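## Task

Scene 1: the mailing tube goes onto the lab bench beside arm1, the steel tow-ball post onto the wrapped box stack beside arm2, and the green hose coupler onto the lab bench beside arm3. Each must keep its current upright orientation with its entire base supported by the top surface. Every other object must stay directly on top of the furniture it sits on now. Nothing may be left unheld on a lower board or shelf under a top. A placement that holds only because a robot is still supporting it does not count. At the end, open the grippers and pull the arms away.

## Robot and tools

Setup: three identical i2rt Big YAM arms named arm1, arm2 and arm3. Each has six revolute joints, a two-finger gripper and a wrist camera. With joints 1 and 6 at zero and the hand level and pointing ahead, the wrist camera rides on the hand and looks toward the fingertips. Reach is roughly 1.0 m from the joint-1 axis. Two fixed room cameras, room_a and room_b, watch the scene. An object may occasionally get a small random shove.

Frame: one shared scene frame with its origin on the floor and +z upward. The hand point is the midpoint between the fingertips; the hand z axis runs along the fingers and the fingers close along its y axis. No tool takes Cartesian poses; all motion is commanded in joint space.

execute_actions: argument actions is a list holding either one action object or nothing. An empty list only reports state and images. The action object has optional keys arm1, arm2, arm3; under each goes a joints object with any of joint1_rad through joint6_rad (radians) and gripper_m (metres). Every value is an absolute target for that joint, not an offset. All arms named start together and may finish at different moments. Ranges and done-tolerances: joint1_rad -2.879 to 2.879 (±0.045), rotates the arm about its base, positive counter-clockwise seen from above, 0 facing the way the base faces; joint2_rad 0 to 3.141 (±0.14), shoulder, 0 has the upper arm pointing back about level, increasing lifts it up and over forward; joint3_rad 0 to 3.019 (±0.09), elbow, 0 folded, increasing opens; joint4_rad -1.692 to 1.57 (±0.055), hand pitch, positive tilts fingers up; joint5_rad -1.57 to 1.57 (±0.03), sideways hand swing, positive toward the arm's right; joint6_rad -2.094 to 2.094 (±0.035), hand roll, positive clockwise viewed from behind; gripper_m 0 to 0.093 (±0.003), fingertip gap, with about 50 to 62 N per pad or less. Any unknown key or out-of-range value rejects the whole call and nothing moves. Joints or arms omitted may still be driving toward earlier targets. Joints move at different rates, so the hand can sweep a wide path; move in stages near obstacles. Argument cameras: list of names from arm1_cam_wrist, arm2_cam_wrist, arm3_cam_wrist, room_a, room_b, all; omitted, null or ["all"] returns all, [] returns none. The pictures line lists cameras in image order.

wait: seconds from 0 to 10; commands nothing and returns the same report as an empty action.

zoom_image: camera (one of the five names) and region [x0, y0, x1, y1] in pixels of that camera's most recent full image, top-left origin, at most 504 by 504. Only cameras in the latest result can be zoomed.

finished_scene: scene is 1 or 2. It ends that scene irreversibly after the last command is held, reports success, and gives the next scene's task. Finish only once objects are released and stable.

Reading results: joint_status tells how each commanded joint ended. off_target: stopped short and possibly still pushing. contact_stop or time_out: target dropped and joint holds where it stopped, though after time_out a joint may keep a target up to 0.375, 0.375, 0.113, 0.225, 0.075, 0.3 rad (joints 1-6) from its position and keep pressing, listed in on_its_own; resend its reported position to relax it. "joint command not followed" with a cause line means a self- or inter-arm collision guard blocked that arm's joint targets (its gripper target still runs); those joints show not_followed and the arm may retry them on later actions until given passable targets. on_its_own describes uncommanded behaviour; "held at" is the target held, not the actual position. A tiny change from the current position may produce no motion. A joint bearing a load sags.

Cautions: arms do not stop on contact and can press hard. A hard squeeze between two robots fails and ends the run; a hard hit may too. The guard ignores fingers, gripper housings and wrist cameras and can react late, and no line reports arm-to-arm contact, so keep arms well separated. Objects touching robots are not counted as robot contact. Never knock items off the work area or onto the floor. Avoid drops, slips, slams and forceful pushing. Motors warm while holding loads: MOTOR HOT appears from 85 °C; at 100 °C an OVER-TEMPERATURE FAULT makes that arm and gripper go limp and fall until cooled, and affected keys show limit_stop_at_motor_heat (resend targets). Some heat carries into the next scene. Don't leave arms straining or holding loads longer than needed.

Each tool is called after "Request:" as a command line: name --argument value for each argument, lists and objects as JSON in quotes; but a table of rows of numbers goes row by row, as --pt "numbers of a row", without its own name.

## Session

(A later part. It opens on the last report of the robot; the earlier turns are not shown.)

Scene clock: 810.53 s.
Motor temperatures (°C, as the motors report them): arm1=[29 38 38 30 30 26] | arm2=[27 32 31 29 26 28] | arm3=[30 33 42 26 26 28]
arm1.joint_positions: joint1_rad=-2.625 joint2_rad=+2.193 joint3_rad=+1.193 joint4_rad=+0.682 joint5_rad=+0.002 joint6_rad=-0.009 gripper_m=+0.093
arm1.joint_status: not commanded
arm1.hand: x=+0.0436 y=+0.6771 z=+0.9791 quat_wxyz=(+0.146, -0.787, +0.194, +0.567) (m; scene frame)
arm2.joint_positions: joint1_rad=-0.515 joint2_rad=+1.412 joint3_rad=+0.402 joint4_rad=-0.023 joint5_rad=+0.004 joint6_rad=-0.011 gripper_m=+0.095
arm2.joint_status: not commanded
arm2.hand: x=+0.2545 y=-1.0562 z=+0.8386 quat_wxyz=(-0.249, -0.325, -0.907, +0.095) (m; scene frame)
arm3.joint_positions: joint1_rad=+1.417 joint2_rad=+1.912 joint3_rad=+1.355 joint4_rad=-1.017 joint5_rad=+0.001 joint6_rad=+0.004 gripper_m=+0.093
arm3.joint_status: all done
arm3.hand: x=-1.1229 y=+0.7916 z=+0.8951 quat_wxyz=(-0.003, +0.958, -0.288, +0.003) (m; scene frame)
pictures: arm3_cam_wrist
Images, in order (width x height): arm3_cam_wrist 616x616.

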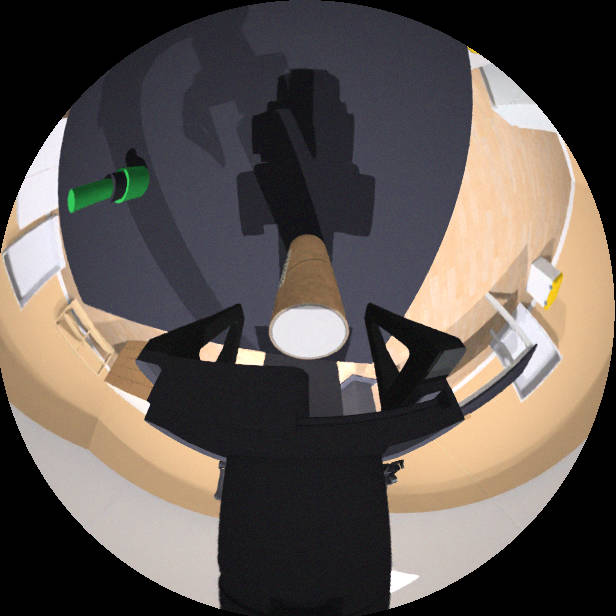

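Request:
execute_actions --actions '[{"arm3": {"joints": {"gripper_m": 0.0}}}]' --cameras '[]'

Request:
execute_actions --actions '[{"arm3": {"joints": {"joint2_rad": 1.75, "joint3_rad": 1.6, "joint4_rad": -1.42}}}]' --cameras '["arm3_cam_wrist"]'

Scene clock: 815.47 s.
Motor temperatures (°C, as the motors report them): arm1=[29 38 38 30 30 26] | arm2=[27 32 31 29 26 28] | arm3=[30 33 42 26 26 28]
arm1.joint_positions: joint1_rad=-2.625 joint2_rad=+2.193 joint3_rad=+1.193 joint4_rad=+0.682 joint5_rad=+0.002 joint6_rad=-0.009 gripper_m=+0.093
arm1.joint_status: not commanded
arm1.hand: x=+0.0436 y=+0.6771 z=+0.9791 quat_wxyz=(+0.146, -0.787, +0.194, +0.567) (m; scene frame)
arm2.joint_positions: joint1_rad=-0.515 joint2_rad=+1.412 joint3_rad=+0.402 joint4_rad=-0.023 joint5_rad=+0.004 joint6_rad=-0.011 gripper_m=+0.095
arm2.joint_status: not commanded
arm2.hand: x=+0.2545 y=-1.0562 z=+0.8386 quat_wxyz=(-0.249, -0.325, -0.907, +0.095) (m; scene frame)
arm3.joint_positions: joint1_rad=+1.417 joint2_rad=+1.912 joint3_rad=+1.355 joint4_rad=-1.017 joint5_rad=+0.001 joint6_rad=+0.004 gripper_m=+0.045
arm3.joint_status: gripper_m off_target (ended at +0.045, target +0.000)
arm3.hand: x=-1.1229 y=+0.7916 z=+0.8951 quat_wxyz=(-0.003, +0.958, -0.288, +0.003) (m; scene frame)
pictures: none
No camera images: the call's "cameras" was empty. Leave "cameras" out to get every camera's image.

Scene clock: 816.80 s.
Motor temperatures (°C, as the motors report them): arm1=[29 38 38 30 30 26] | arm2=[27 32 31 29 26 28] | arm3=[30 33 42 26 26 28]
arm1.joint_positions: joint1_rad=-2.625 joint2_rad=+2.193 joint3_rad=+1.193 joint4_rad=+0.682 joint5_rad=+0.002 joint6_rad=-0.009 gripper_m=+0.093
arm1.joint_status: not commanded
arm1.hand: x=+0.0436 y=+0.6771 z=+0.9791 quat_wxyz=(+0.146, -0.787, +0.194, +0.567) (m; scene frame)
arm2.joint_positions: joint1_rad=-0.515 joint2_rad=+1.412 joint3_rad=+0.402 joint4_rad=-0.023 joint5_rad=+0.004 joint6_rad=-0.011 gripper_m=+0.095
arm2.joint_status: not commanded
arm2.hand: x=+0.2545 y=-1.0562 z=+0.8386 quat_wxyz=(-0.249, -0.325, -0.907, +0.095) (m; scene frame)
arm3.joint_positions: joint1_rad=+1.417 joint2_rad=+1.743 joint3_rad=+1.578 joint4_rad=-1.407 joint5_rad=+0.001 joint6_rad=+0.004 gripper_m=+0.045
arm3.joint_status: all done
arm3.hand: x=-1.1189 y=+0.7876 z=+1.0615 quat_wxyz=(-0.003, +0.958, -0.288, +0.002) (m; scene frame)
pictures: arm3_cam_wrist
Images, in order (width x height): arm3_cam_wrist 616x616.

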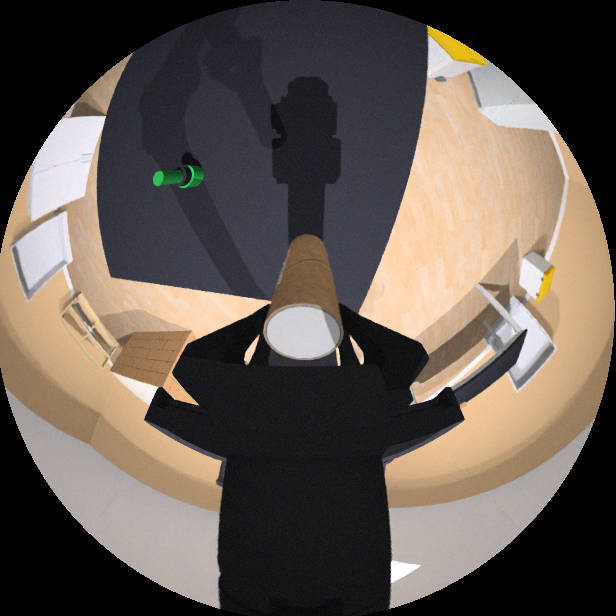

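Request:
execute_actions --actions '[{"arm3": {"joints": {"joint1_rad": -0.738, "joint2_rad": 2.062, "joint3_rad": 2.065, "joint4_rad": -1.545, "joint6_rad": -2.05}}}]' --cameras '["arm1_cam_wrist", "arm3_cam_wrist", "room_a"]'

Scene clock: 825.93 s.
Motor temperatures (°C, as the motors report them): arm1=[29 38 38 30 30 26] | arm2=[27 32 31 29 26 28] | arm3=[30 33 43 26 26 28]
arm1.joint_positions: joint1_rad=-2.625 joint2_rad=+2.193 joint3_rad=+1.193 joint4_rad=+0.682 joint5_rad=+0.002 joint6_rad=-0.009 gripper_m=+0.093
arm1.joint_status: not commanded
arm1.hand: x=+0.0436 y=+0.6771 z=+0.9791 quat_wxyz=(+0.146, -0.787, +0.194, +0.567) (m; scene frame)
arm2.joint_positions: joint1_rad=-0.515 joint2_rad=+1.412 joint3_rad=+0.402 joint4_rad=-0.023 joint5_rad=+0.004 joint6_rad=-0.011 gripper_m=+0.095
arm2.joint_status: not commanded
arm2.hand: x=+0.2545 y=-1.0562 z=+0.8386 quat_wxyz=(-0.249, -0.325, -0.907, +0.095) (m; scene frame)
arm3.joint_positions: joint1_rad=-0.739 joint2_rad=+2.083 joint3_rad=+2.033 joint4_rad=-1.532 joint5_rad=+0.002 joint6_rad=-2.041 gripper_m=+0.045
arm3.joint_status: all done
arm3.hand: x=-0.0821 y=+0.7495 z=+1.0452 quat_wxyz=(+0.001, +0.940, -0.341, -0.002) (m; scene frame)
pictures: arm1_cam_wrist, arm3_cam_wrist, room_a
Images, in order (width x height): arm1_cam_wrist 616x616, arm3_cam_wrist 616x616, room_a 504x504.

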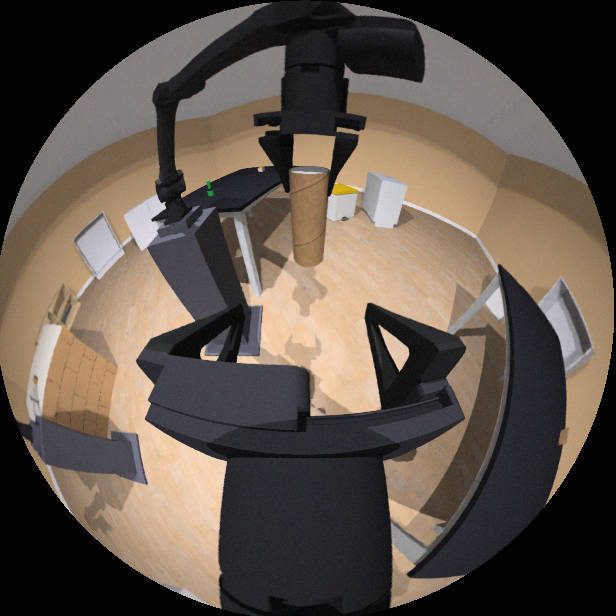

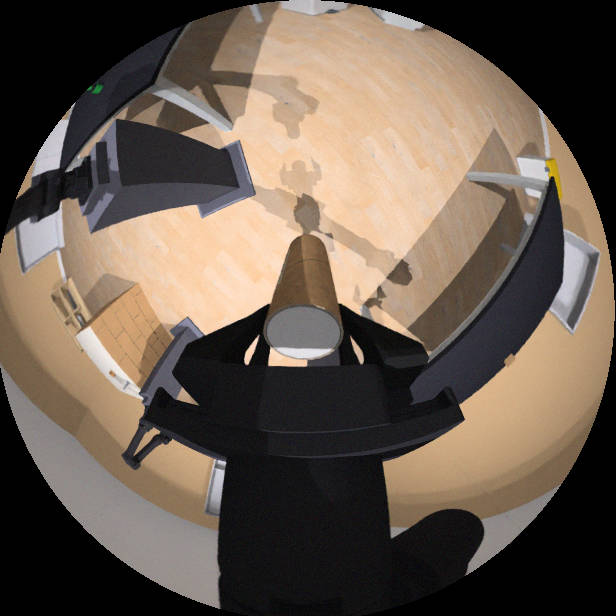

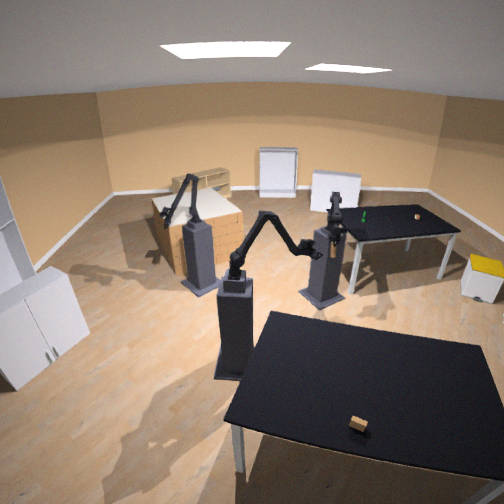

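Request:
zoom_image --camera "arm1_cam_wrist" --region '[230, 100, 390, 320]'

Region (230, 100, 390, 320) of arm1_cam_wrist's 616x616 image, scaled by 2.291, with more detail than that image has; it fills the left 367 columns of this view, and the rest is white.

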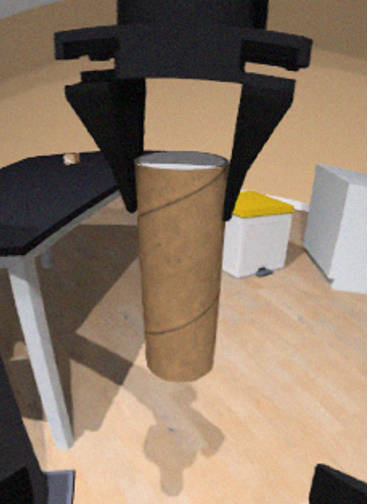

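Request:
execute_actions --actions '[{"arm1": {"joints": {"joint2_rad": 2.505, "joint3_rad": 1.762, "joint4_rad": 0.435, "joint5_rad": 0.03}}}]' --cameras '["arm1_cam_wrist", "arm3_cam_wrist", "room_a", "room_b"]'

Scene clock: 856.00 s.
Motor temperatures (°C, as the motors report them): arm1=[29 39 38 30 30 26] | arm2=[27 32 31 29 26 28] | arm3=[30 33 44 26 26 28]
arm1.joint_positions: joint1_rad=-2.625 joint2_rad=+2.497 joint3_rad=+1.726 joint4_rad=+0.436 joint5_rad=+0.027 joint6_rad=-0.009 gripper_m=+0.093
arm1.joint_status: all done
arm1.hand: x=-0.0723 y=+0.7440 z=+0.9350 quat_wxyz=(+0.154, -0.790, +0.202, +0.558) (m; scene frame)
arm2.joint_positions: joint1_rad=-0.515 joint2_rad=+1.412 joint3_rad=+0.402 joint4_rad=-0.023 joint5_rad=+0.004 joint6_rad=-0.011 gripper_m=+0.095
arm2.joint_status: not commanded
arm2.hand: x=+0.2545 y=-1.0562 z=+0.8386 quat_wxyz=(-0.249, -0.325, -0.907, +0.095) (m; scene frame)
arm3.joint_positions: joint1_rad=-0.739 joint2_rad=+2.083 joint3_rad=+2.033 joint4_rad=-1.532 joint5_rad=+0.002 joint6_rad=-2.042 gripper_m=+0.045
arm3.joint_status: not commanded
arm3.hand: x=-0.0821 y=+0.7495 z=+1.0452 quat_wxyz=(+0.001, +0.940, -0.341, -0.002) (m; scene frame)
pictures: arm1_cam_wrist, arm3_cam_wrist, room_a, room_b
Images, in order (width x height): arm1_cam_wrist 616x616, arm3_cam_wrist 616x616, room_a 504x504, room_b 504x504.

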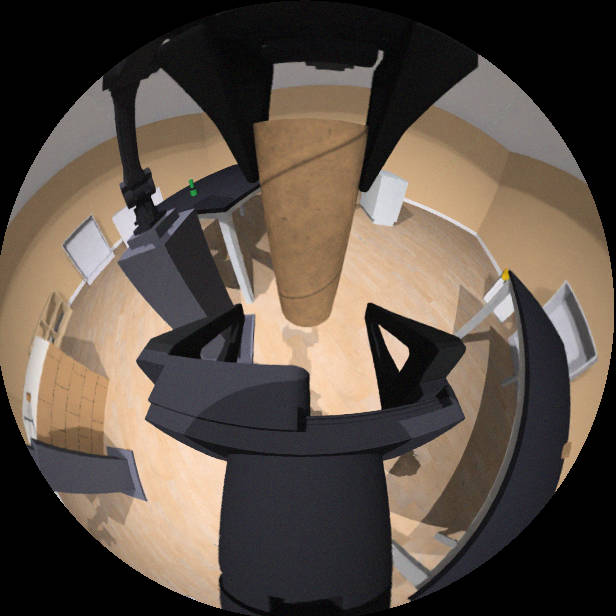

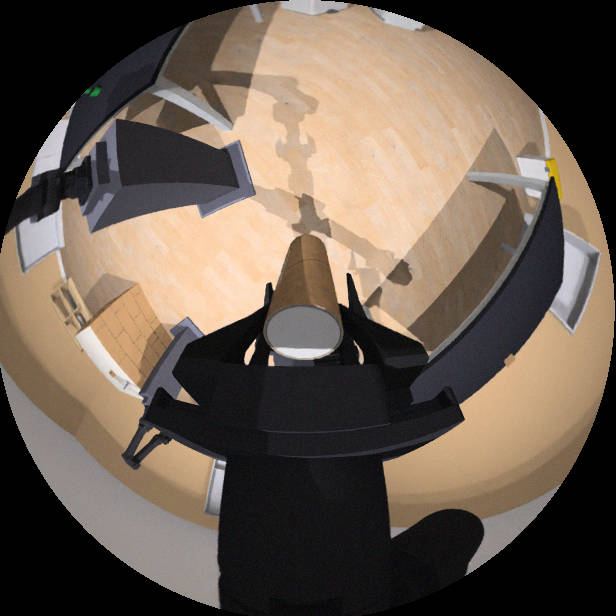

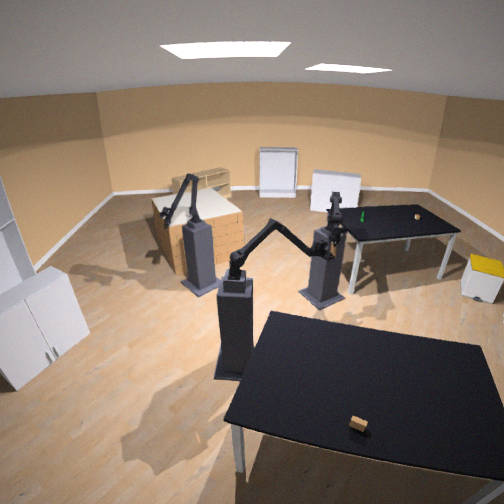

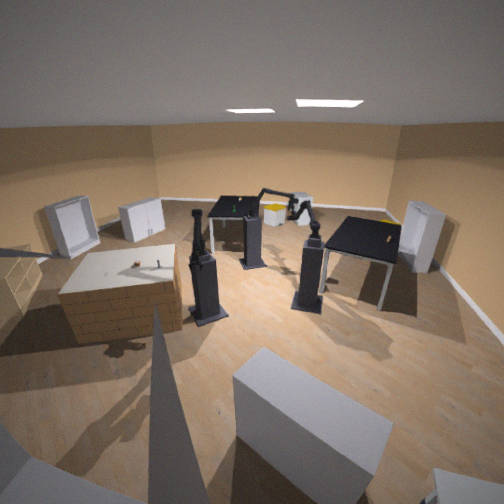

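Request:
zoom_image --camera "arm1_cam_wrist" --region '[200, 100, 420, 380]'

Request:
zoom_image --camera "room_b" --region '[255, 180, 335, 250]'

Region (200, 100, 420, 380) of arm1_cam_wrist's 616x616 image, scaled by 1.800, with more detail than that image has; it fills the left 396 columns of this view, and the rest is white.

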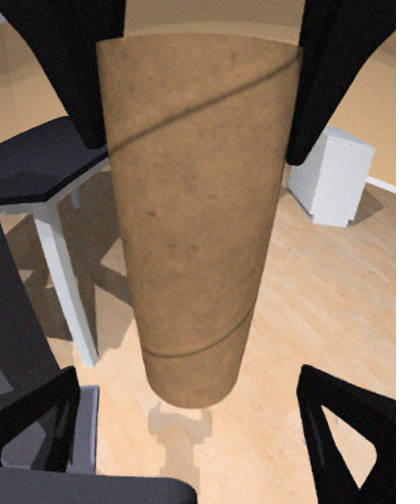

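Region (255, 180, 335, 250) of room_b's 504x504 image, scaled by 6.300, with more detail than that image has; it fills the top 441 rows of this view, and the rest is white.

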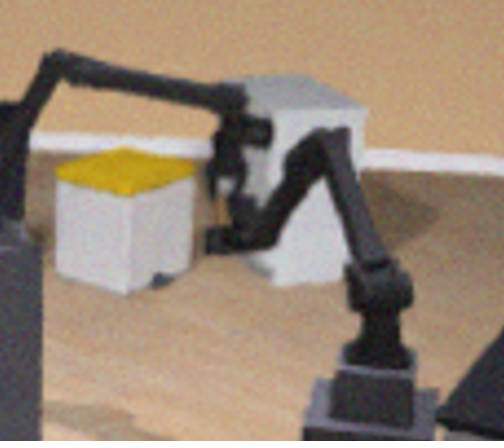

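Request:
execute_actions --actions '[{"arm1": {"joints": {"joint2_rad": 2.565, "joint3_rad": 1.885, "joint4_rad": 0.375}}}]' --cameras '["arm1_cam_wrist", "arm3_cam_wrist", "room_b"]'

Scene clock: 869.83 s.
Motor temperatures (°C, as the motors report them): arm1=[29 40 40 30 30 26] | arm2=[27 32 31 29 26 28] | arm3=[30 34 45 26 26 28]
arm1.joint_positions: joint1_rad=-2.625 joint2_rad=+2.543 joint3_rad=+1.834 joint4_rad=+0.385 joint5_rad=+0.027 joint6_rad=-0.009 gripper_m=+0.093
arm1.joint_status: all done
arm1.hand: x=-0.0939 y=+0.7555 z=+0.9393 quat_wxyz=(+0.155, -0.787, +0.201, +0.562) (m; scene frame)
arm2.joint_positions: joint1_rad=-0.515 joint2_rad=+1.412 joint3_rad=+0.402 joint4_rad=-0.023 joint5_rad=+0.004 joint6_rad=-0.011 gripper_m=+0.095
arm2.joint_status: not commanded
arm2.hand: x=+0.2545 y=-1.0562 z=+0.8386 quat_wxyz=(-0.249, -0.325, -0.907, +0.095) (m; scene frame)
arm3.joint_positions: joint1_rad=-0.739 joint2_rad=+2.083 joint3_rad=+2.033 joint4_rad=-1.532 joint5_rad=+0.002 joint6_rad=-2.042 gripper_m=+0.045
arm3.joint_status: not commanded
arm3.hand: x=-0.0821 y=+0.7495 z=+1.0452 quat_wxyz=(+0.001, +0.940, -0.341, -0.002) (m; scene frame)
pictures: arm1_cam_wrist, arm3_cam_wrist, room_b
Images, in order (width x height): arm1_cam_wrist 616x616, arm3_cam_wrist 616x616, room_b 504x504.

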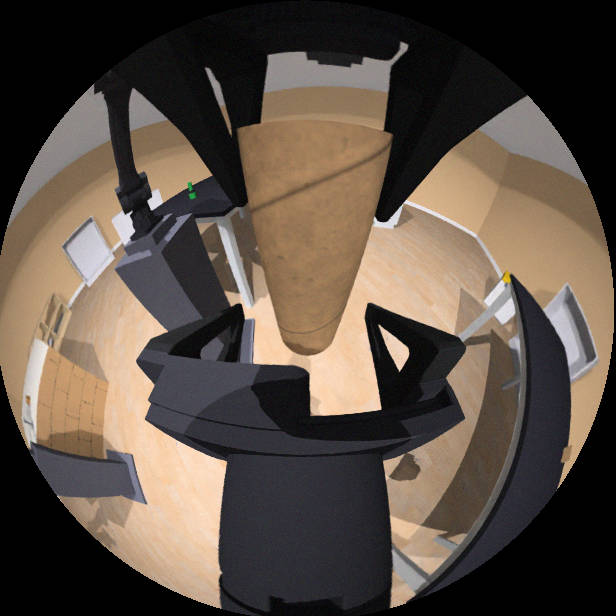

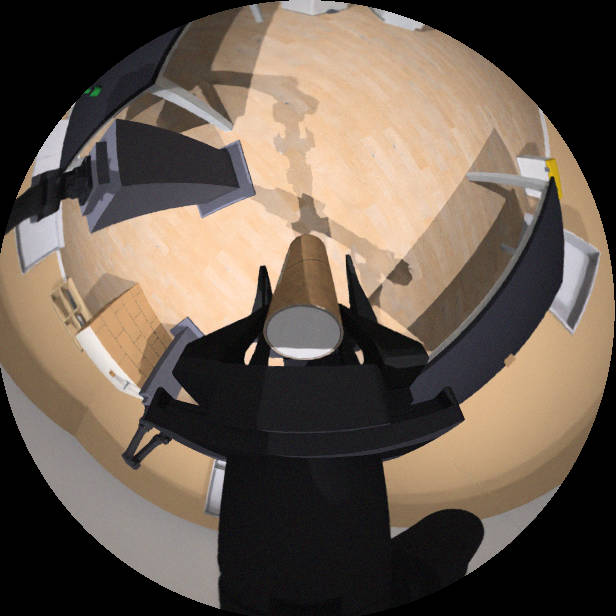

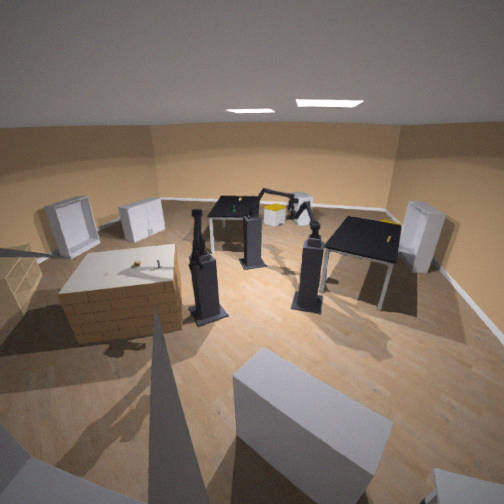

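Request:
execute_actions --actions '[{"arm1": {"joints": {"gripper_m": 0.0}}}]' --cameras '["arm1_cam_wrist"]'

Scene clock: 873.37 s.
Motor temperatures (°C, as the motors report them): arm1=[29 40 40 30 30 26] | arm2=[27 32 31 29 26 28] | arm3=[30 34 45 26 26 28]
arm1.joint_positions: joint1_rad=-2.625 joint2_rad=+2.543 joint3_rad=+1.834 joint4_rad=+0.384 joint5_rad=+0.032 joint6_rad=-0.009 gripper_m=+0.045
arm1.joint_status: gripper_m off_target (ended at +0.045, target +0.000)
arm1.hand: x=-0.0933 y=+0.7564 z=+0.9392 quat_wxyz=(+0.157, -0.787, +0.203, +0.561) (m; scene frame)
arm2.joint_positions: joint1_rad=-0.515 joint2_rad=+1.412 joint3_rad=+0.402 joint4_rad=-0.023 joint5_rad=+0.004 joint6_rad=-0.011 gripper_m=+0.095
arm2.joint_status: not commanded
arm2.hand: x=+0.2545 y=-1.0562 z=+0.8386 quat_wxyz=(-0.249, -0.325, -0.907, +0.095) (m; scene frame)
arm3.joint_positions: joint1_rad=-0.739 joint2_rad=+2.083 joint3_rad=+2.033 joint4_rad=-1.535 joint5_rad=+0.004 joint6_rad=-2.042 gripper_m=+0.045
arm3.joint_status: not commanded
arm3.hand: x=-0.0828 y=+0.7488 z=+1.0454 quat_wxyz=(+0.003, +0.940, -0.340, -0.002) (m; scene frame)
pictures: arm1_cam_wrist
Images, in order (width x height): arm1_cam_wrist 616x616.

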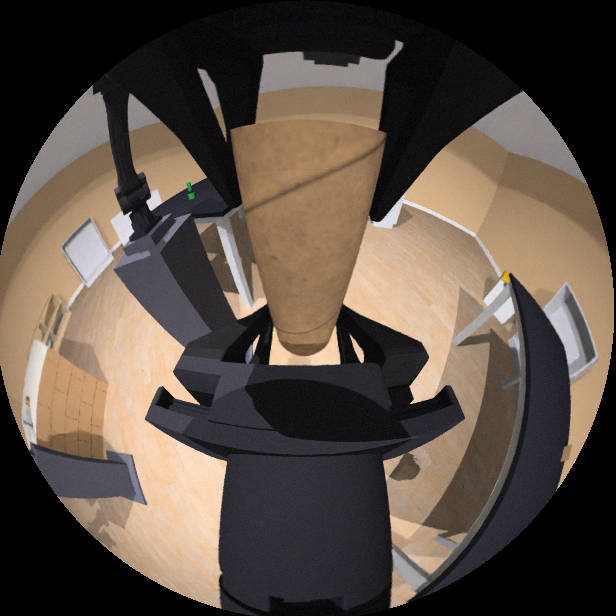

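Request:
execute_actions --actions '[{"arm3": {"joints": {"gripper_m": 0.068}}}]' --cameras '[]'

Request:
execute_actions --actions '[{"arm3": {"joints": {"joint2_rad": 1.9}}}]' --cameras '["arm1_cam_wrist"]'

Scene clock: 877.73 s.
Motor temperatures (°C, as the motors report them): arm1=[29 40 40 30 30 26] | arm2=[27 32 31 29 26 28] | arm3=[30 34 45 26 26 28]
arm1.joint_positions: joint1_rad=-2.625 joint2_rad=+2.543 joint3_rad=+1.834 joint4_rad=+0.384 joint5_rad=+0.032 joint6_rad=-0.009 gripper_m=+0.045
arm1.joint_status: not commanded
arm1.hand: x=-0.0933 y=+0.7564 z=+0.9392 quat_wxyz=(+0.157, -0.787, +0.203, +0.561) (m; scene frame)
arm2.joint_positions: joint1_rad=-0.515 joint2_rad=+1.412 joint3_rad=+0.402 joint4_rad=-0.023 joint5_rad=+0.004 joint6_rad=-0.011 gripper_m=+0.095
arm2.joint_status: not commanded
arm2.hand: x=+0.2545 y=-1.0562 z=+0.8386 quat_wxyz=(-0.249, -0.325, -0.907, +0.095) (m; scene frame)
arm3.joint_positions: joint1_rad=-0.739 joint2_rad=+2.083 joint3_rad=+2.033 joint4_rad=-1.535 joint5_rad=+0.002 joint6_rad=-2.042 gripper_m=+0.068
arm3.joint_status: all done
arm3.hand: x=-0.0829 y=+0.7490 z=+1.0457 quat_wxyz=(+0.003, +0.940, -0.340, -0.003) (m; scene frame)
pictures: none
No camera images: the call's "cameras" was empty. Leave "cameras" out to get every camera's image.

Scene clock: 879.07 s.
Motor temperatures (°C, as the motors report them): arm1=[29 40 40 30 30 26] | arm2=[27 32 31 29 26 28] | arm3=[30 34 45 26 26 28]
arm1.joint_positions: joint1_rad=-2.625 joint2_rad=+2.543 joint3_rad=+1.834 joint4_rad=+0.384 joint5_rad=+0.032 joint6_rad=-0.009 gripper_m=+0.045
arm1.joint_status: not commanded
arm1.hand: x=-0.0933 y=+0.7564 z=+0.9392 quat_wxyz=(+0.157, -0.787, +0.203, +0.561) (m; scene frame)
arm2.joint_positions: joint1_rad=-0.515 joint2_rad=+1.412 joint3_rad=+0.402 joint4_rad=-0.023 joint5_rad=+0.004 joint6_rad=-0.011 gripper_m=+0.095
arm2.joint_status: not commanded
arm2.hand: x=+0.2545 y=-1.0562 z=+0.8386 quat_wxyz=(-0.249, -0.325, -0.907, +0.095) (m; scene frame)
arm3.joint_positions: joint1_rad=-0.739 joint2_rad=+1.889 joint3_rad=+2.033 joint4_rad=-1.535 joint5_rad=+0.002 joint6_rad=-2.042 gripper_m=+0.068
arm3.joint_status: all done
arm3.hand: x=-0.0998 y=+0.7415 z=+1.1646 quat_wxyz=(-0.064, +0.936, -0.339, +0.068) (m; scene frame)
pictures: arm1_cam_wrist
Images, in order (width x height): arm1_cam_wrist 616x616.

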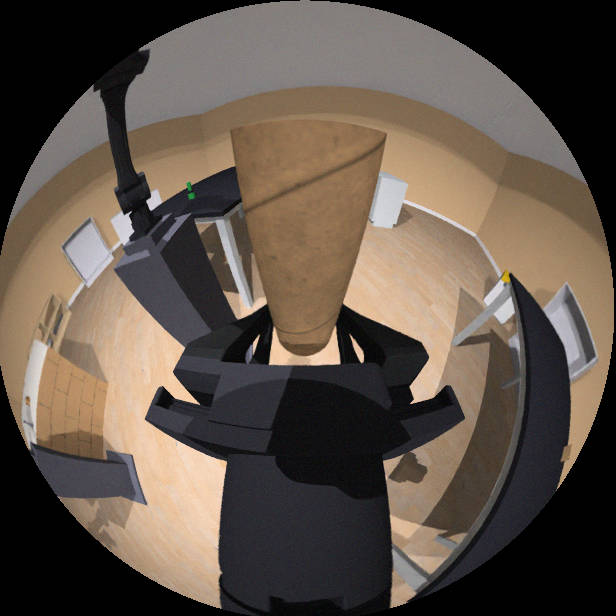

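Request:
execute_actions --actions '[{"arm1": {"joints": {"joint1_rad": 2.25, "joint2_rad": 2.47, "joint3_rad": 1.35, "joint4_rad": 0.845}}, "arm3": {"joints": {"joint1_rad": 0.3, "joint2_rad": 1.4, "joint3_rad": 0.5, "joint4_rad": 0, "joint6_rad": 0, "gripper_m": 0.093}}}]' --cameras '["arm1_cam_wrist", "room_a"]'

Scene clock: 903.10 s.
Motor temperatures (°C, as the motors report them): arm1=[29 40 40 30 30 26] | arm2=[27 32 31 29 26 28] | arm3=[30 33 45 26 26 28]
arm1.joint_positions: joint1_rad=+2.254 joint2_rad=+2.456 joint3_rad=+1.358 joint4_rad=+0.827 joint5_rad=+0.028 joint6_rad=-0.009 gripper_m=+0.045
arm1.joint_status: all done
arm1.hand: x=+0.9444 y=+1.0562 z=+0.8930 quat_wxyz=(-0.500, +0.461, -0.649, -0.341) (m; scene frame)
arm2.joint_positions: joint1_rad=-0.515 joint2_rad=+1.412 joint3_rad=+0.402 joint4_rad=-0.023 joint5_rad=+0.004 joint6_rad=-0.011 gripper_m=+0.095
arm2.joint_status: not commanded
arm2.hand: x=+0.2545 y=-1.0562 z=+0.8386 quat_wxyz=(-0.249, -0.325, -0.907, +0.095) (m; scene frame)
arm3.joint_positions: joint1_rad=+0.300 joint2_rad=+1.413 joint3_rad=+0.503 joint4_rad=-0.021 joint5_rad=-0.002 joint6_rad=-0.009 gripper_m=+0.093
arm3.joint_status: all done
arm3.hand: x=-0.6230 y=+0.9041 z=+0.8972 quat_wxyz=(-0.239, +0.631, -0.708, -0.208) (m; scene frame)
pictures: arm1_cam_wrist, room_a
Images, in order (width x height): arm1_cam_wrist 616x616, room_a 504x504.

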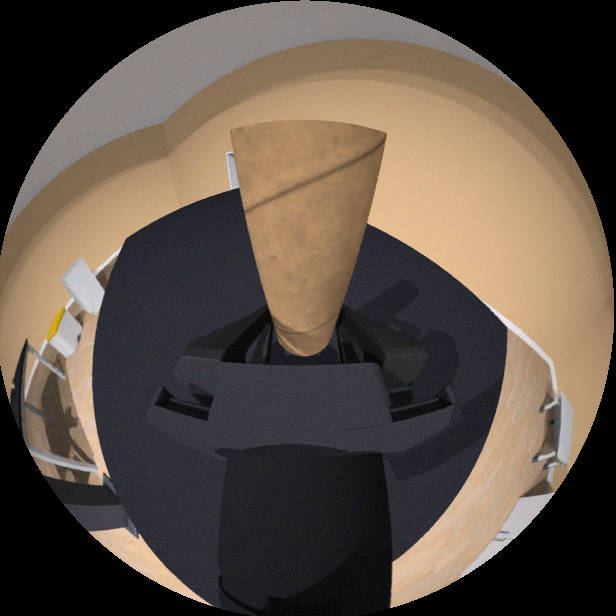

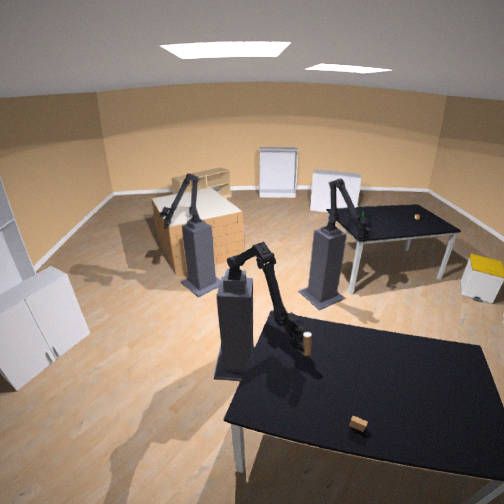

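Request:
execute_actions --actions '[]'

Scene clock: 923.17 s.
Motor temperatures (°C, as the motors report them): arm1=[29 40 38 30 30 26] | arm2=[27 32 31 29 26 28] | arm3=[30 32 42 26 26 28]
arm1.joint_positions: joint1_rad=+2.254 joint2_rad=+2.456 joint3_rad=+1.358 joint4_rad=+0.827 joint5_rad=+0.028 joint6_rad=-0.009 gripper_m=+0.045
arm1.joint_status: all done
arm1.hand: x=+0.9444 y=+1.0562 z=+0.8930 quat_wxyz=(-0.500, +0.461, -0.649, -0.341) (m; scene frame)
arm2.joint_positions: joint1_rad=-0.515 joint2_rad=+1.412 joint3_rad=+0.402 joint4_rad=-0.023 joint5_rad=+0.004 joint6_rad=-0.011 gripper_m=+0.095
arm2.joint_status: not commanded
arm2.hand: x=+0.2545 y=-1.0562 z=+0.8386 quat_wxyz=(-0.249, -0.325, -0.907, +0.095) (m; scene frame)
arm3.joint_positions: joint1_rad=+0.300 joint2_rad=+1.413 joint3_rad=+0.503 joint4_rad=-0.021 joint5_rad=-0.002 joint6_rad=-0.009 gripper_m=+0.093
arm3.joint_status: all done
arm3.hand: x=-0.6230 y=+0.9041 z=+0.8972 quat_wxyz=(-0.239, +0.631, -0.708, -0.208) (m; scene frame)
pictures: arm1_cam_wrist, arm2_cam_wrist, arm3_cam_wrist, room_a, room_b
Images, in order (width x height): arm1_cam_wrist 616x616, arm2_cam_wrist 616x616, arm3_cam_wrist 616x616, room_a 504x504, room_b 504x504.

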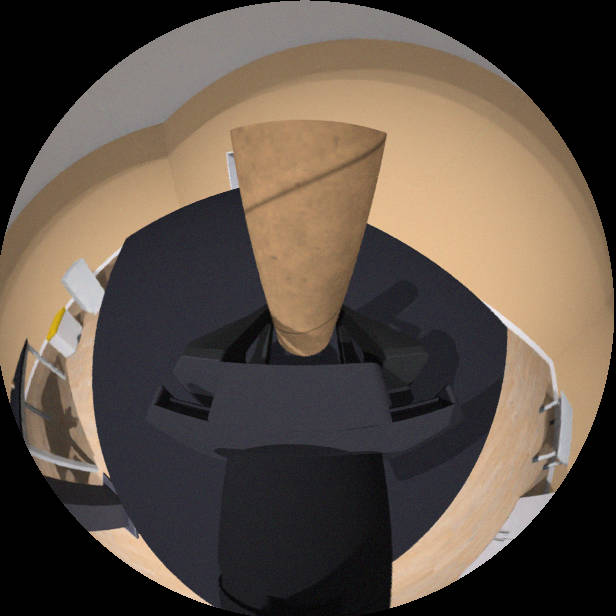

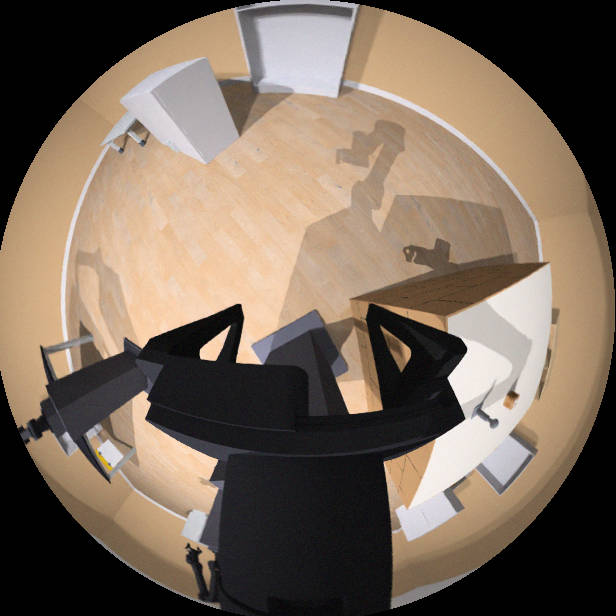

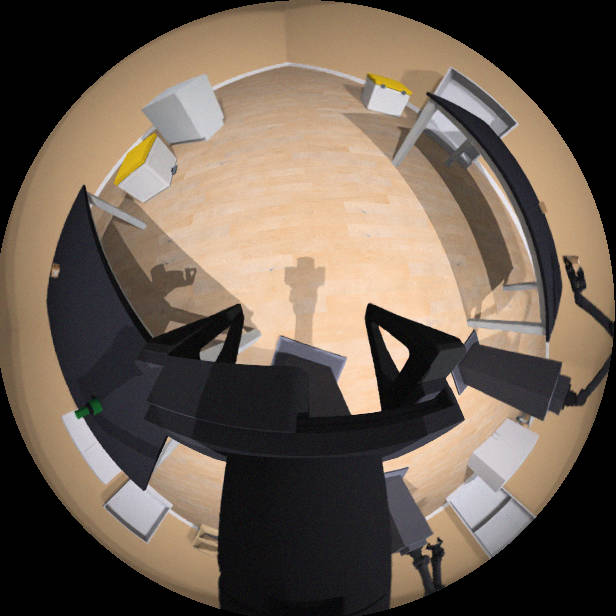

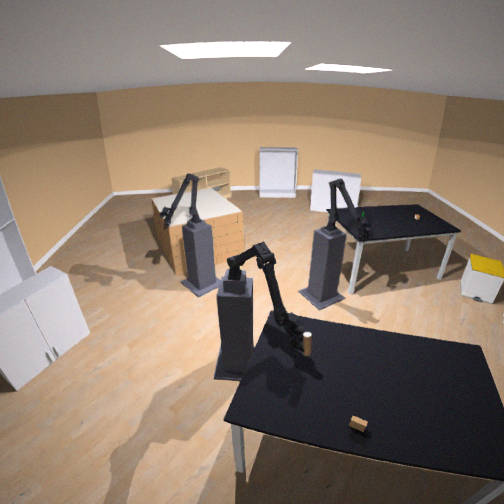

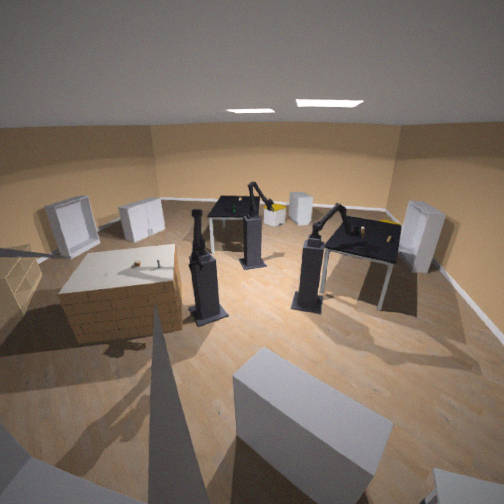

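Request:
execute_actions --actions '[{"arm1": {"joints": {"joint2_rad": 2.58, "joint4_rad": 0.91}}}]' --cameras '["arm1_cam_wrist", "room_a"]'

Scene clock: 926.83 s.
Motor temperatures (°C, as the motors report them): arm1=[29 40 38 30 30 26] | arm2=[27 32 31 29 26 28] | arm3=[30 32 42 26 26 28]
arm1.joint_positions: joint1_rad=+2.254 joint2_rad=+2.583 joint3_rad=+1.347 joint4_rad=+0.894 joint5_rad=+0.028 joint6_rad=-0.009 gripper_m=+0.045
arm1.joint_status: all done
arm1.hand: x=+0.9340 y=+1.0248 z=+0.8113 quat_wxyz=(-0.477, +0.474, -0.666, -0.324) (m; scene frame)
arm2.joint_positions: joint1_rad=-0.515 joint2_rad=+1.412 joint3_rad=+0.402 joint4_rad=-0.023 joint5_rad=+0.004 joint6_rad=-0.011 gripper_m=+0.095
arm2.joint_status: not commanded
arm2.hand: x=+0.2545 y=-1.0562 z=+0.8386 quat_wxyz=(-0.249, -0.325, -0.907, +0.095) (m; scene frame)
arm3.joint_positions: joint1_rad=+0.300 joint2_rad=+1.413 joint3_rad=+0.503 joint4_rad=-0.021 joint5_rad=-0.002 joint6_rad=-0.009 gripper_m=+0.093
arm3.joint_status: not commanded
arm3.hand: x=-0.6230 y=+0.9041 z=+0.8972 quat_wxyz=(-0.239, +0.631, -0.708, -0.208) (m; scene frame)
pictures: arm1_cam_wrist, room_a
Images, in order (width x height): arm1_cam_wrist 616x616, room_a 504x504.

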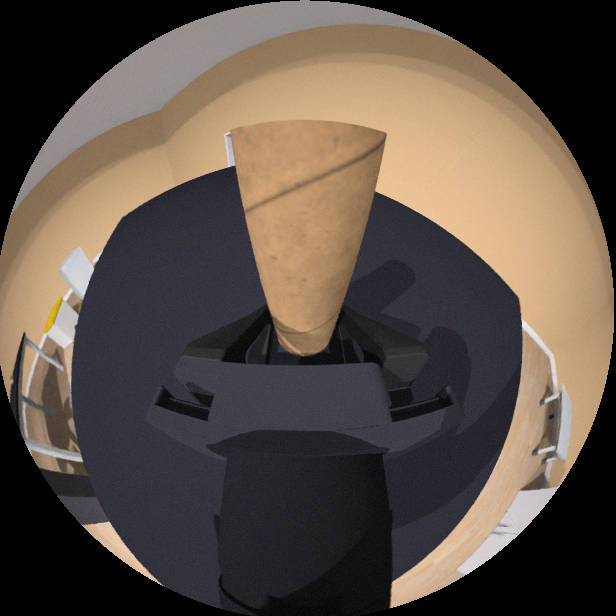

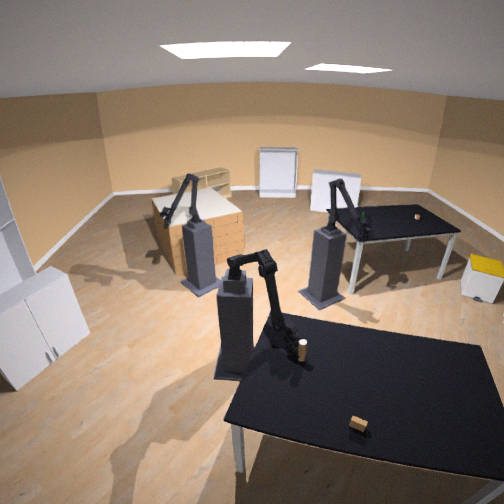

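Request:
zoom_image --camera "room_a" --region '[250, 300, 350, 400]'

Request:
execute_actions --actions '[{"arm1": {"joints": {"joint2_rad": 2.62, "joint4_rad": 0.96}}}]' --cameras '["arm1_cam_wrist", "room_a"]'

Region (250, 300, 350, 400) of room_a's 504x504 image, scaled by 5.040, with more detail than that image has.

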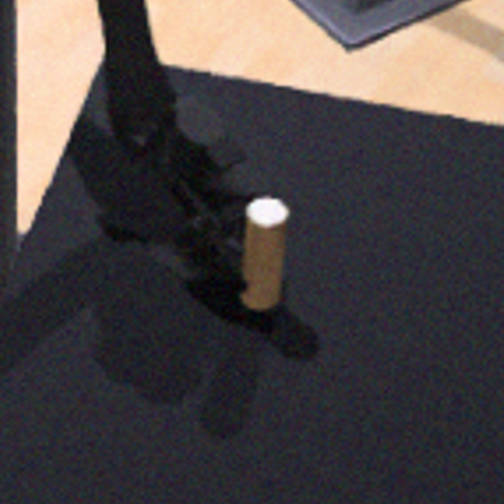

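Scene clock: 935.33 s.
Motor temperatures (°C, as the motors report them): arm1=[29 40 37 30 30 26] | arm2=[27 32 31 29 26 28] | arm3=[30 32 42 26 26 28]
arm1.joint_positions: joint1_rad=+2.254 joint2_rad=+2.597 joint3_rad=+1.347 joint4_rad=+0.940 joint5_rad=+0.028 joint6_rad=-0.009 gripper_m=+0.045
arm1.joint_status: all done
arm1.hand: x=+0.9338 y=+1.0242 z=+0.8117 quat_wxyz=(-0.487, +0.468, -0.658, -0.332) (m; scene frame)
arm2.joint_positions: joint1_rad=-0.515 joint2_rad=+1.412 joint3_rad=+0.402 joint4_rad=-0.023 joint5_rad=+0.004 joint6_rad=-0.011 gripper_m=+0.095
arm2.joint_status: not commanded
arm2.hand: x=+0.2545 y=-1.0562 z=+0.8386 quat_wxyz=(-0.249, -0.325, -0.907, +0.095) (m; scene frame)
arm3.joint_positions: joint1_rad=+0.300 joint2_rad=+1.413 joint3_rad=+0.503 joint4_rad=-0.021 joint5_rad=-0.002 joint6_rad=-0.009 gripper_m=+0.093
arm3.joint_status: not commanded
arm3.hand: x=-0.6230 y=+0.9041 z=+0.8972 quat_wxyz=(-0.239, +0.631, -0.708, -0.208) (m; scene frame)
pictures: arm1_cam_wrist, room_a
Images, in order (width x height): arm1_cam_wrist 616x616, room_a 504x504.

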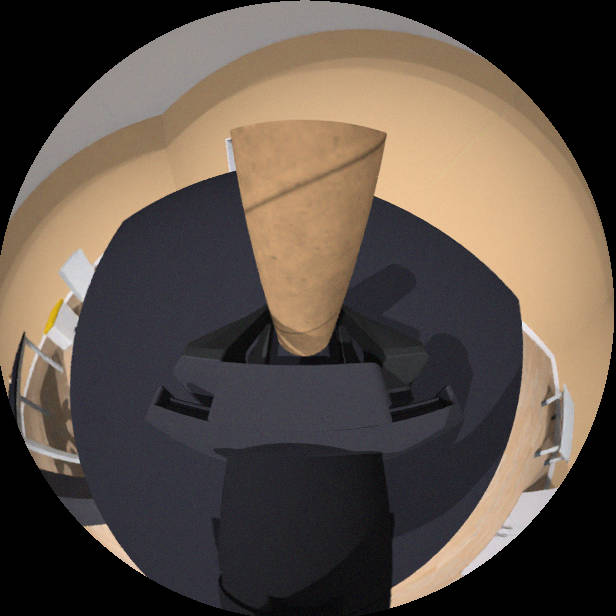

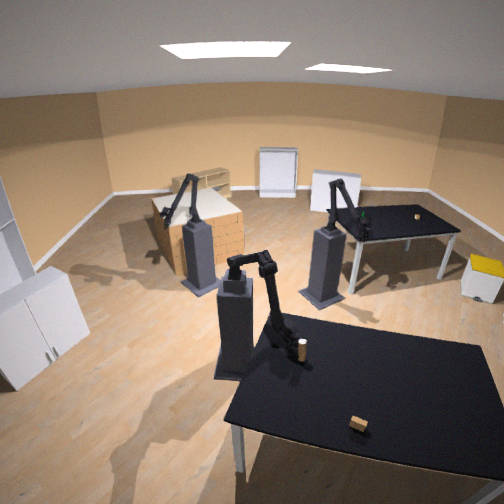

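Request:
execute_actions --actions '[{"arm1": {"joints": {"joint2_rad": 2.645}}}]' --cameras '["arm1_cam_wrist", "room_a"]'

Scene clock: 938.80 s.
Motor temperatures (°C, as the motors report them): arm1=[29 40 37 30 30 26] | arm2=[27 32 31 29 26 28] | arm3=[30 32 41 26 26 28]
arm1.joint_positions: joint1_rad=+2.254 joint2_rad=+2.627 joint3_rad=+1.347 joint4_rad=+0.944 joint5_rad=+0.028 joint6_rad=-0.009 gripper_m=+0.045
arm1.joint_status: all done
arm1.hand: x=+0.9311 y=+1.0158 z=+0.7918 quat_wxyz=(-0.479, +0.473, -0.664, -0.326) (m; scene frame)
arm2.joint_positions: joint1_rad=-0.515 joint2_rad=+1.412 joint3_rad=+0.402 joint4_rad=-0.023 joint5_rad=+0.004 joint6_rad=-0.011 gripper_m=+0.095
arm2.joint_status: not commanded
arm2.hand: x=+0.2545 y=-1.0562 z=+0.8386 quat_wxyz=(-0.249, -0.325, -0.907, +0.095) (m; scene frame)
arm3.joint_positions: joint1_rad=+0.300 joint2_rad=+1.413 joint3_rad=+0.503 joint4_rad=-0.021 joint5_rad=-0.002 joint6_rad=-0.009 gripper_m=+0.093
arm3.joint_status: not commanded
arm3.hand: x=-0.6230 y=+0.9041 z=+0.8972 quat_wxyz=(-0.239, +0.631, -0.708, -0.208) (m; scene frame)
pictures: arm1_cam_wrist, room_a
Images, in order (width x height): arm1_cam_wrist 616x616, room_a 504x504.

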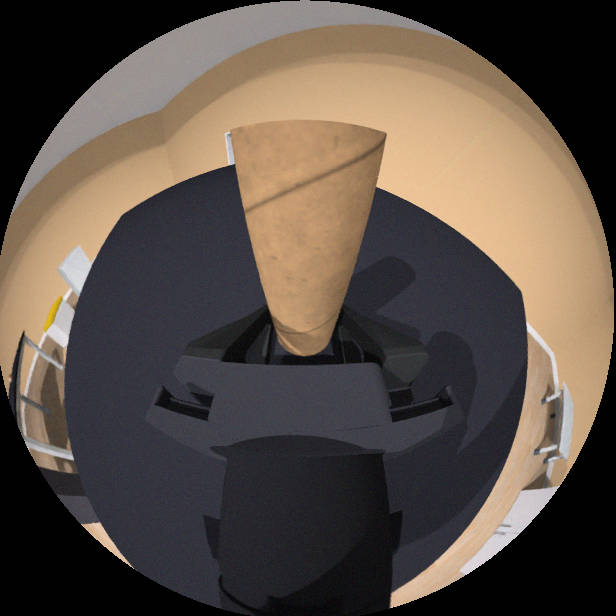

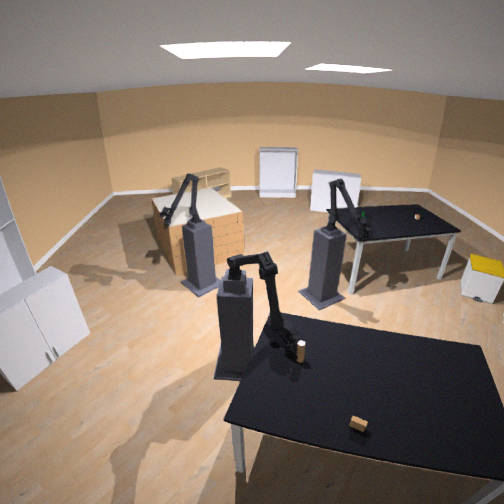

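Request:
execute_actions --actions '[{"arm1": {"joints": {"joint2_rad": 2.67, "joint4_rad": 0.985}}}]' --cameras '["arm1_cam_wrist", "room_a"]'

Request:
zoom_image --camera "room_a" --region '[260, 320, 340, 400]'

Scene clock: 943.30 s.
Motor temperatures (°C, as the motors report them): arm1=[29 40 37 30 30 26] | arm2=[27 32 31 29 26 28] | arm3=[30 31 41 26 26 28]
arm1.joint_positions: joint1_rad=+2.254 joint2_rad=+2.636 joint3_rad=+1.347 joint4_rad=+0.973 joint5_rad=+0.028 joint6_rad=-0.009 gripper_m=+0.045
arm1.joint_status: all done
arm1.hand: x=+0.9308 y=+1.0151 z=+0.7917 quat_wxyz=(-0.485, +0.469, -0.660, -0.330) (m; scene frame)
arm2.joint_positions: joint1_rad=-0.515 joint2_rad=+1.412 joint3_rad=+0.402 joint4_rad=-0.023 joint5_rad=+0.004 joint6_rad=-0.011 gripper_m=+0.095
arm2.joint_status: not commanded
arm2.hand: x=+0.2545 y=-1.0562 z=+0.8386 quat_wxyz=(-0.249, -0.325, -0.907, +0.095) (m; scene frame)
arm3.joint_positions: joint1_rad=+0.300 joint2_rad=+1.413 joint3_rad=+0.503 joint4_rad=-0.021 joint5_rad=-0.002 joint6_rad=-0.009 gripper_m=+0.093
arm3.joint_status: not commanded
arm3.hand: x=-0.6230 y=+0.9041 z=+0.8972 quat_wxyz=(-0.239, +0.631, -0.708, -0.208) (m; scene frame)
pictures: arm1_cam_wrist, room_a
Images, in order (width x height): arm1_cam_wrist 616x616, room_a 504x504.

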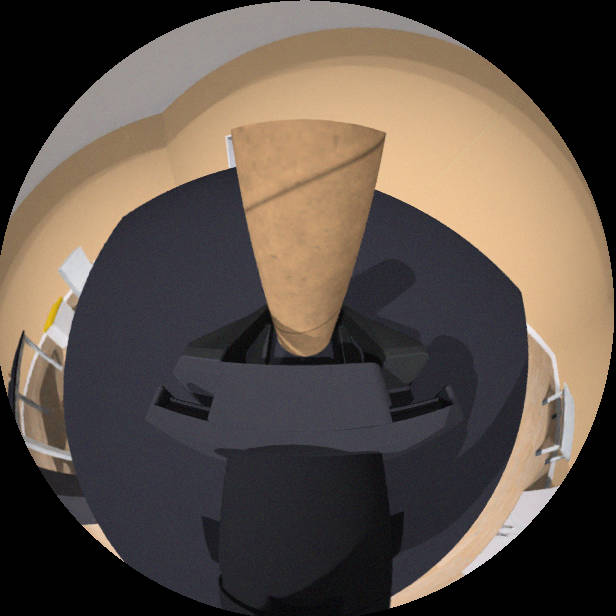

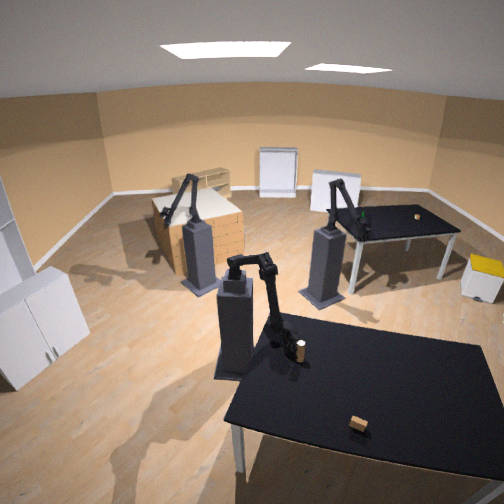

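Region (260, 320, 340, 400) of room_a's 504x504 image, scaled by 6.300, with more detail than that image has.

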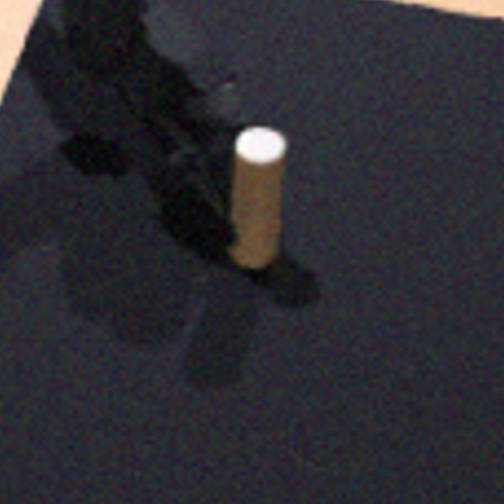

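Request:
execute_actions --actions '[{"arm1": {"joints": {"joint2_rad": 2.636, "gripper_m": 0.093}}}]' --cameras '["arm1_cam_wrist"]'

Scene clock: 947.57 s.
Motor temperatures (°C, as the motors report them): arm1=[29 40 37 30 30 26] | arm2=[27 32 31 29 26 28] | arm3=[30 31 41 26 26 28]
arm1.joint_positions: joint1_rad=+2.254 joint2_rad=+2.636 joint3_rad=+1.347 joint4_rad=+0.973 joint5_rad=+0.028 joint6_rad=-0.009 gripper_m=+0.093
arm1.joint_status: all done
arm1.hand: x=+0.9308 y=+1.0151 z=+0.7917 quat_wxyz=(-0.485, +0.469, -0.660, -0.330) (m; scene frame)
arm2.joint_positions: joint1_rad=-0.515 joint2_rad=+1.412 joint3_rad=+0.402 joint4_rad=-0.023 joint5_rad=+0.004 joint6_rad=-0.011 gripper_m=+0.095
arm2.joint_status: not commanded
arm2.hand: x=+0.2545 y=-1.0562 z=+0.8386 quat_wxyz=(-0.249, -0.325, -0.907, +0.095) (m; scene frame)
arm3.joint_positions: joint1_rad=+0.300 joint2_rad=+1.413 joint3_rad=+0.503 joint4_rad=-0.021 joint5_rad=-0.002 joint6_rad=-0.009 gripper_m=+0.093
arm3.joint_status: not commanded
arm3.hand: x=-0.6230 y=+0.9041 z=+0.8972 quat_wxyz=(-0.239, +0.631, -0.708, -0.208) (m; scene frame)
pictures: arm1_cam_wrist
Images, in order (width x height): arm1_cam_wrist 616x616.

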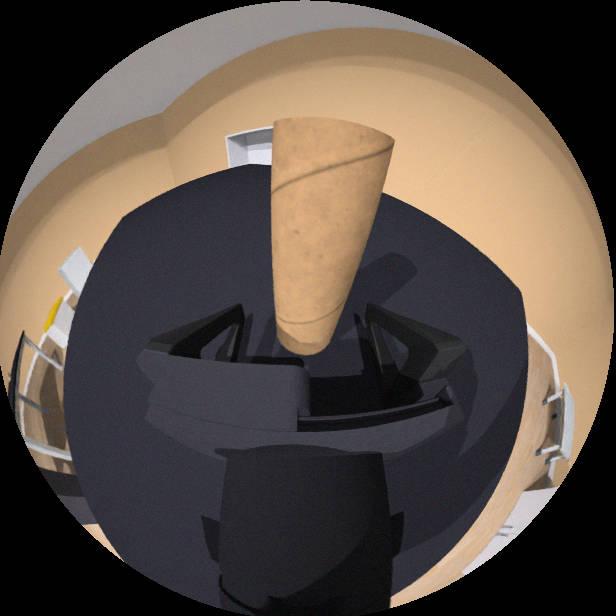

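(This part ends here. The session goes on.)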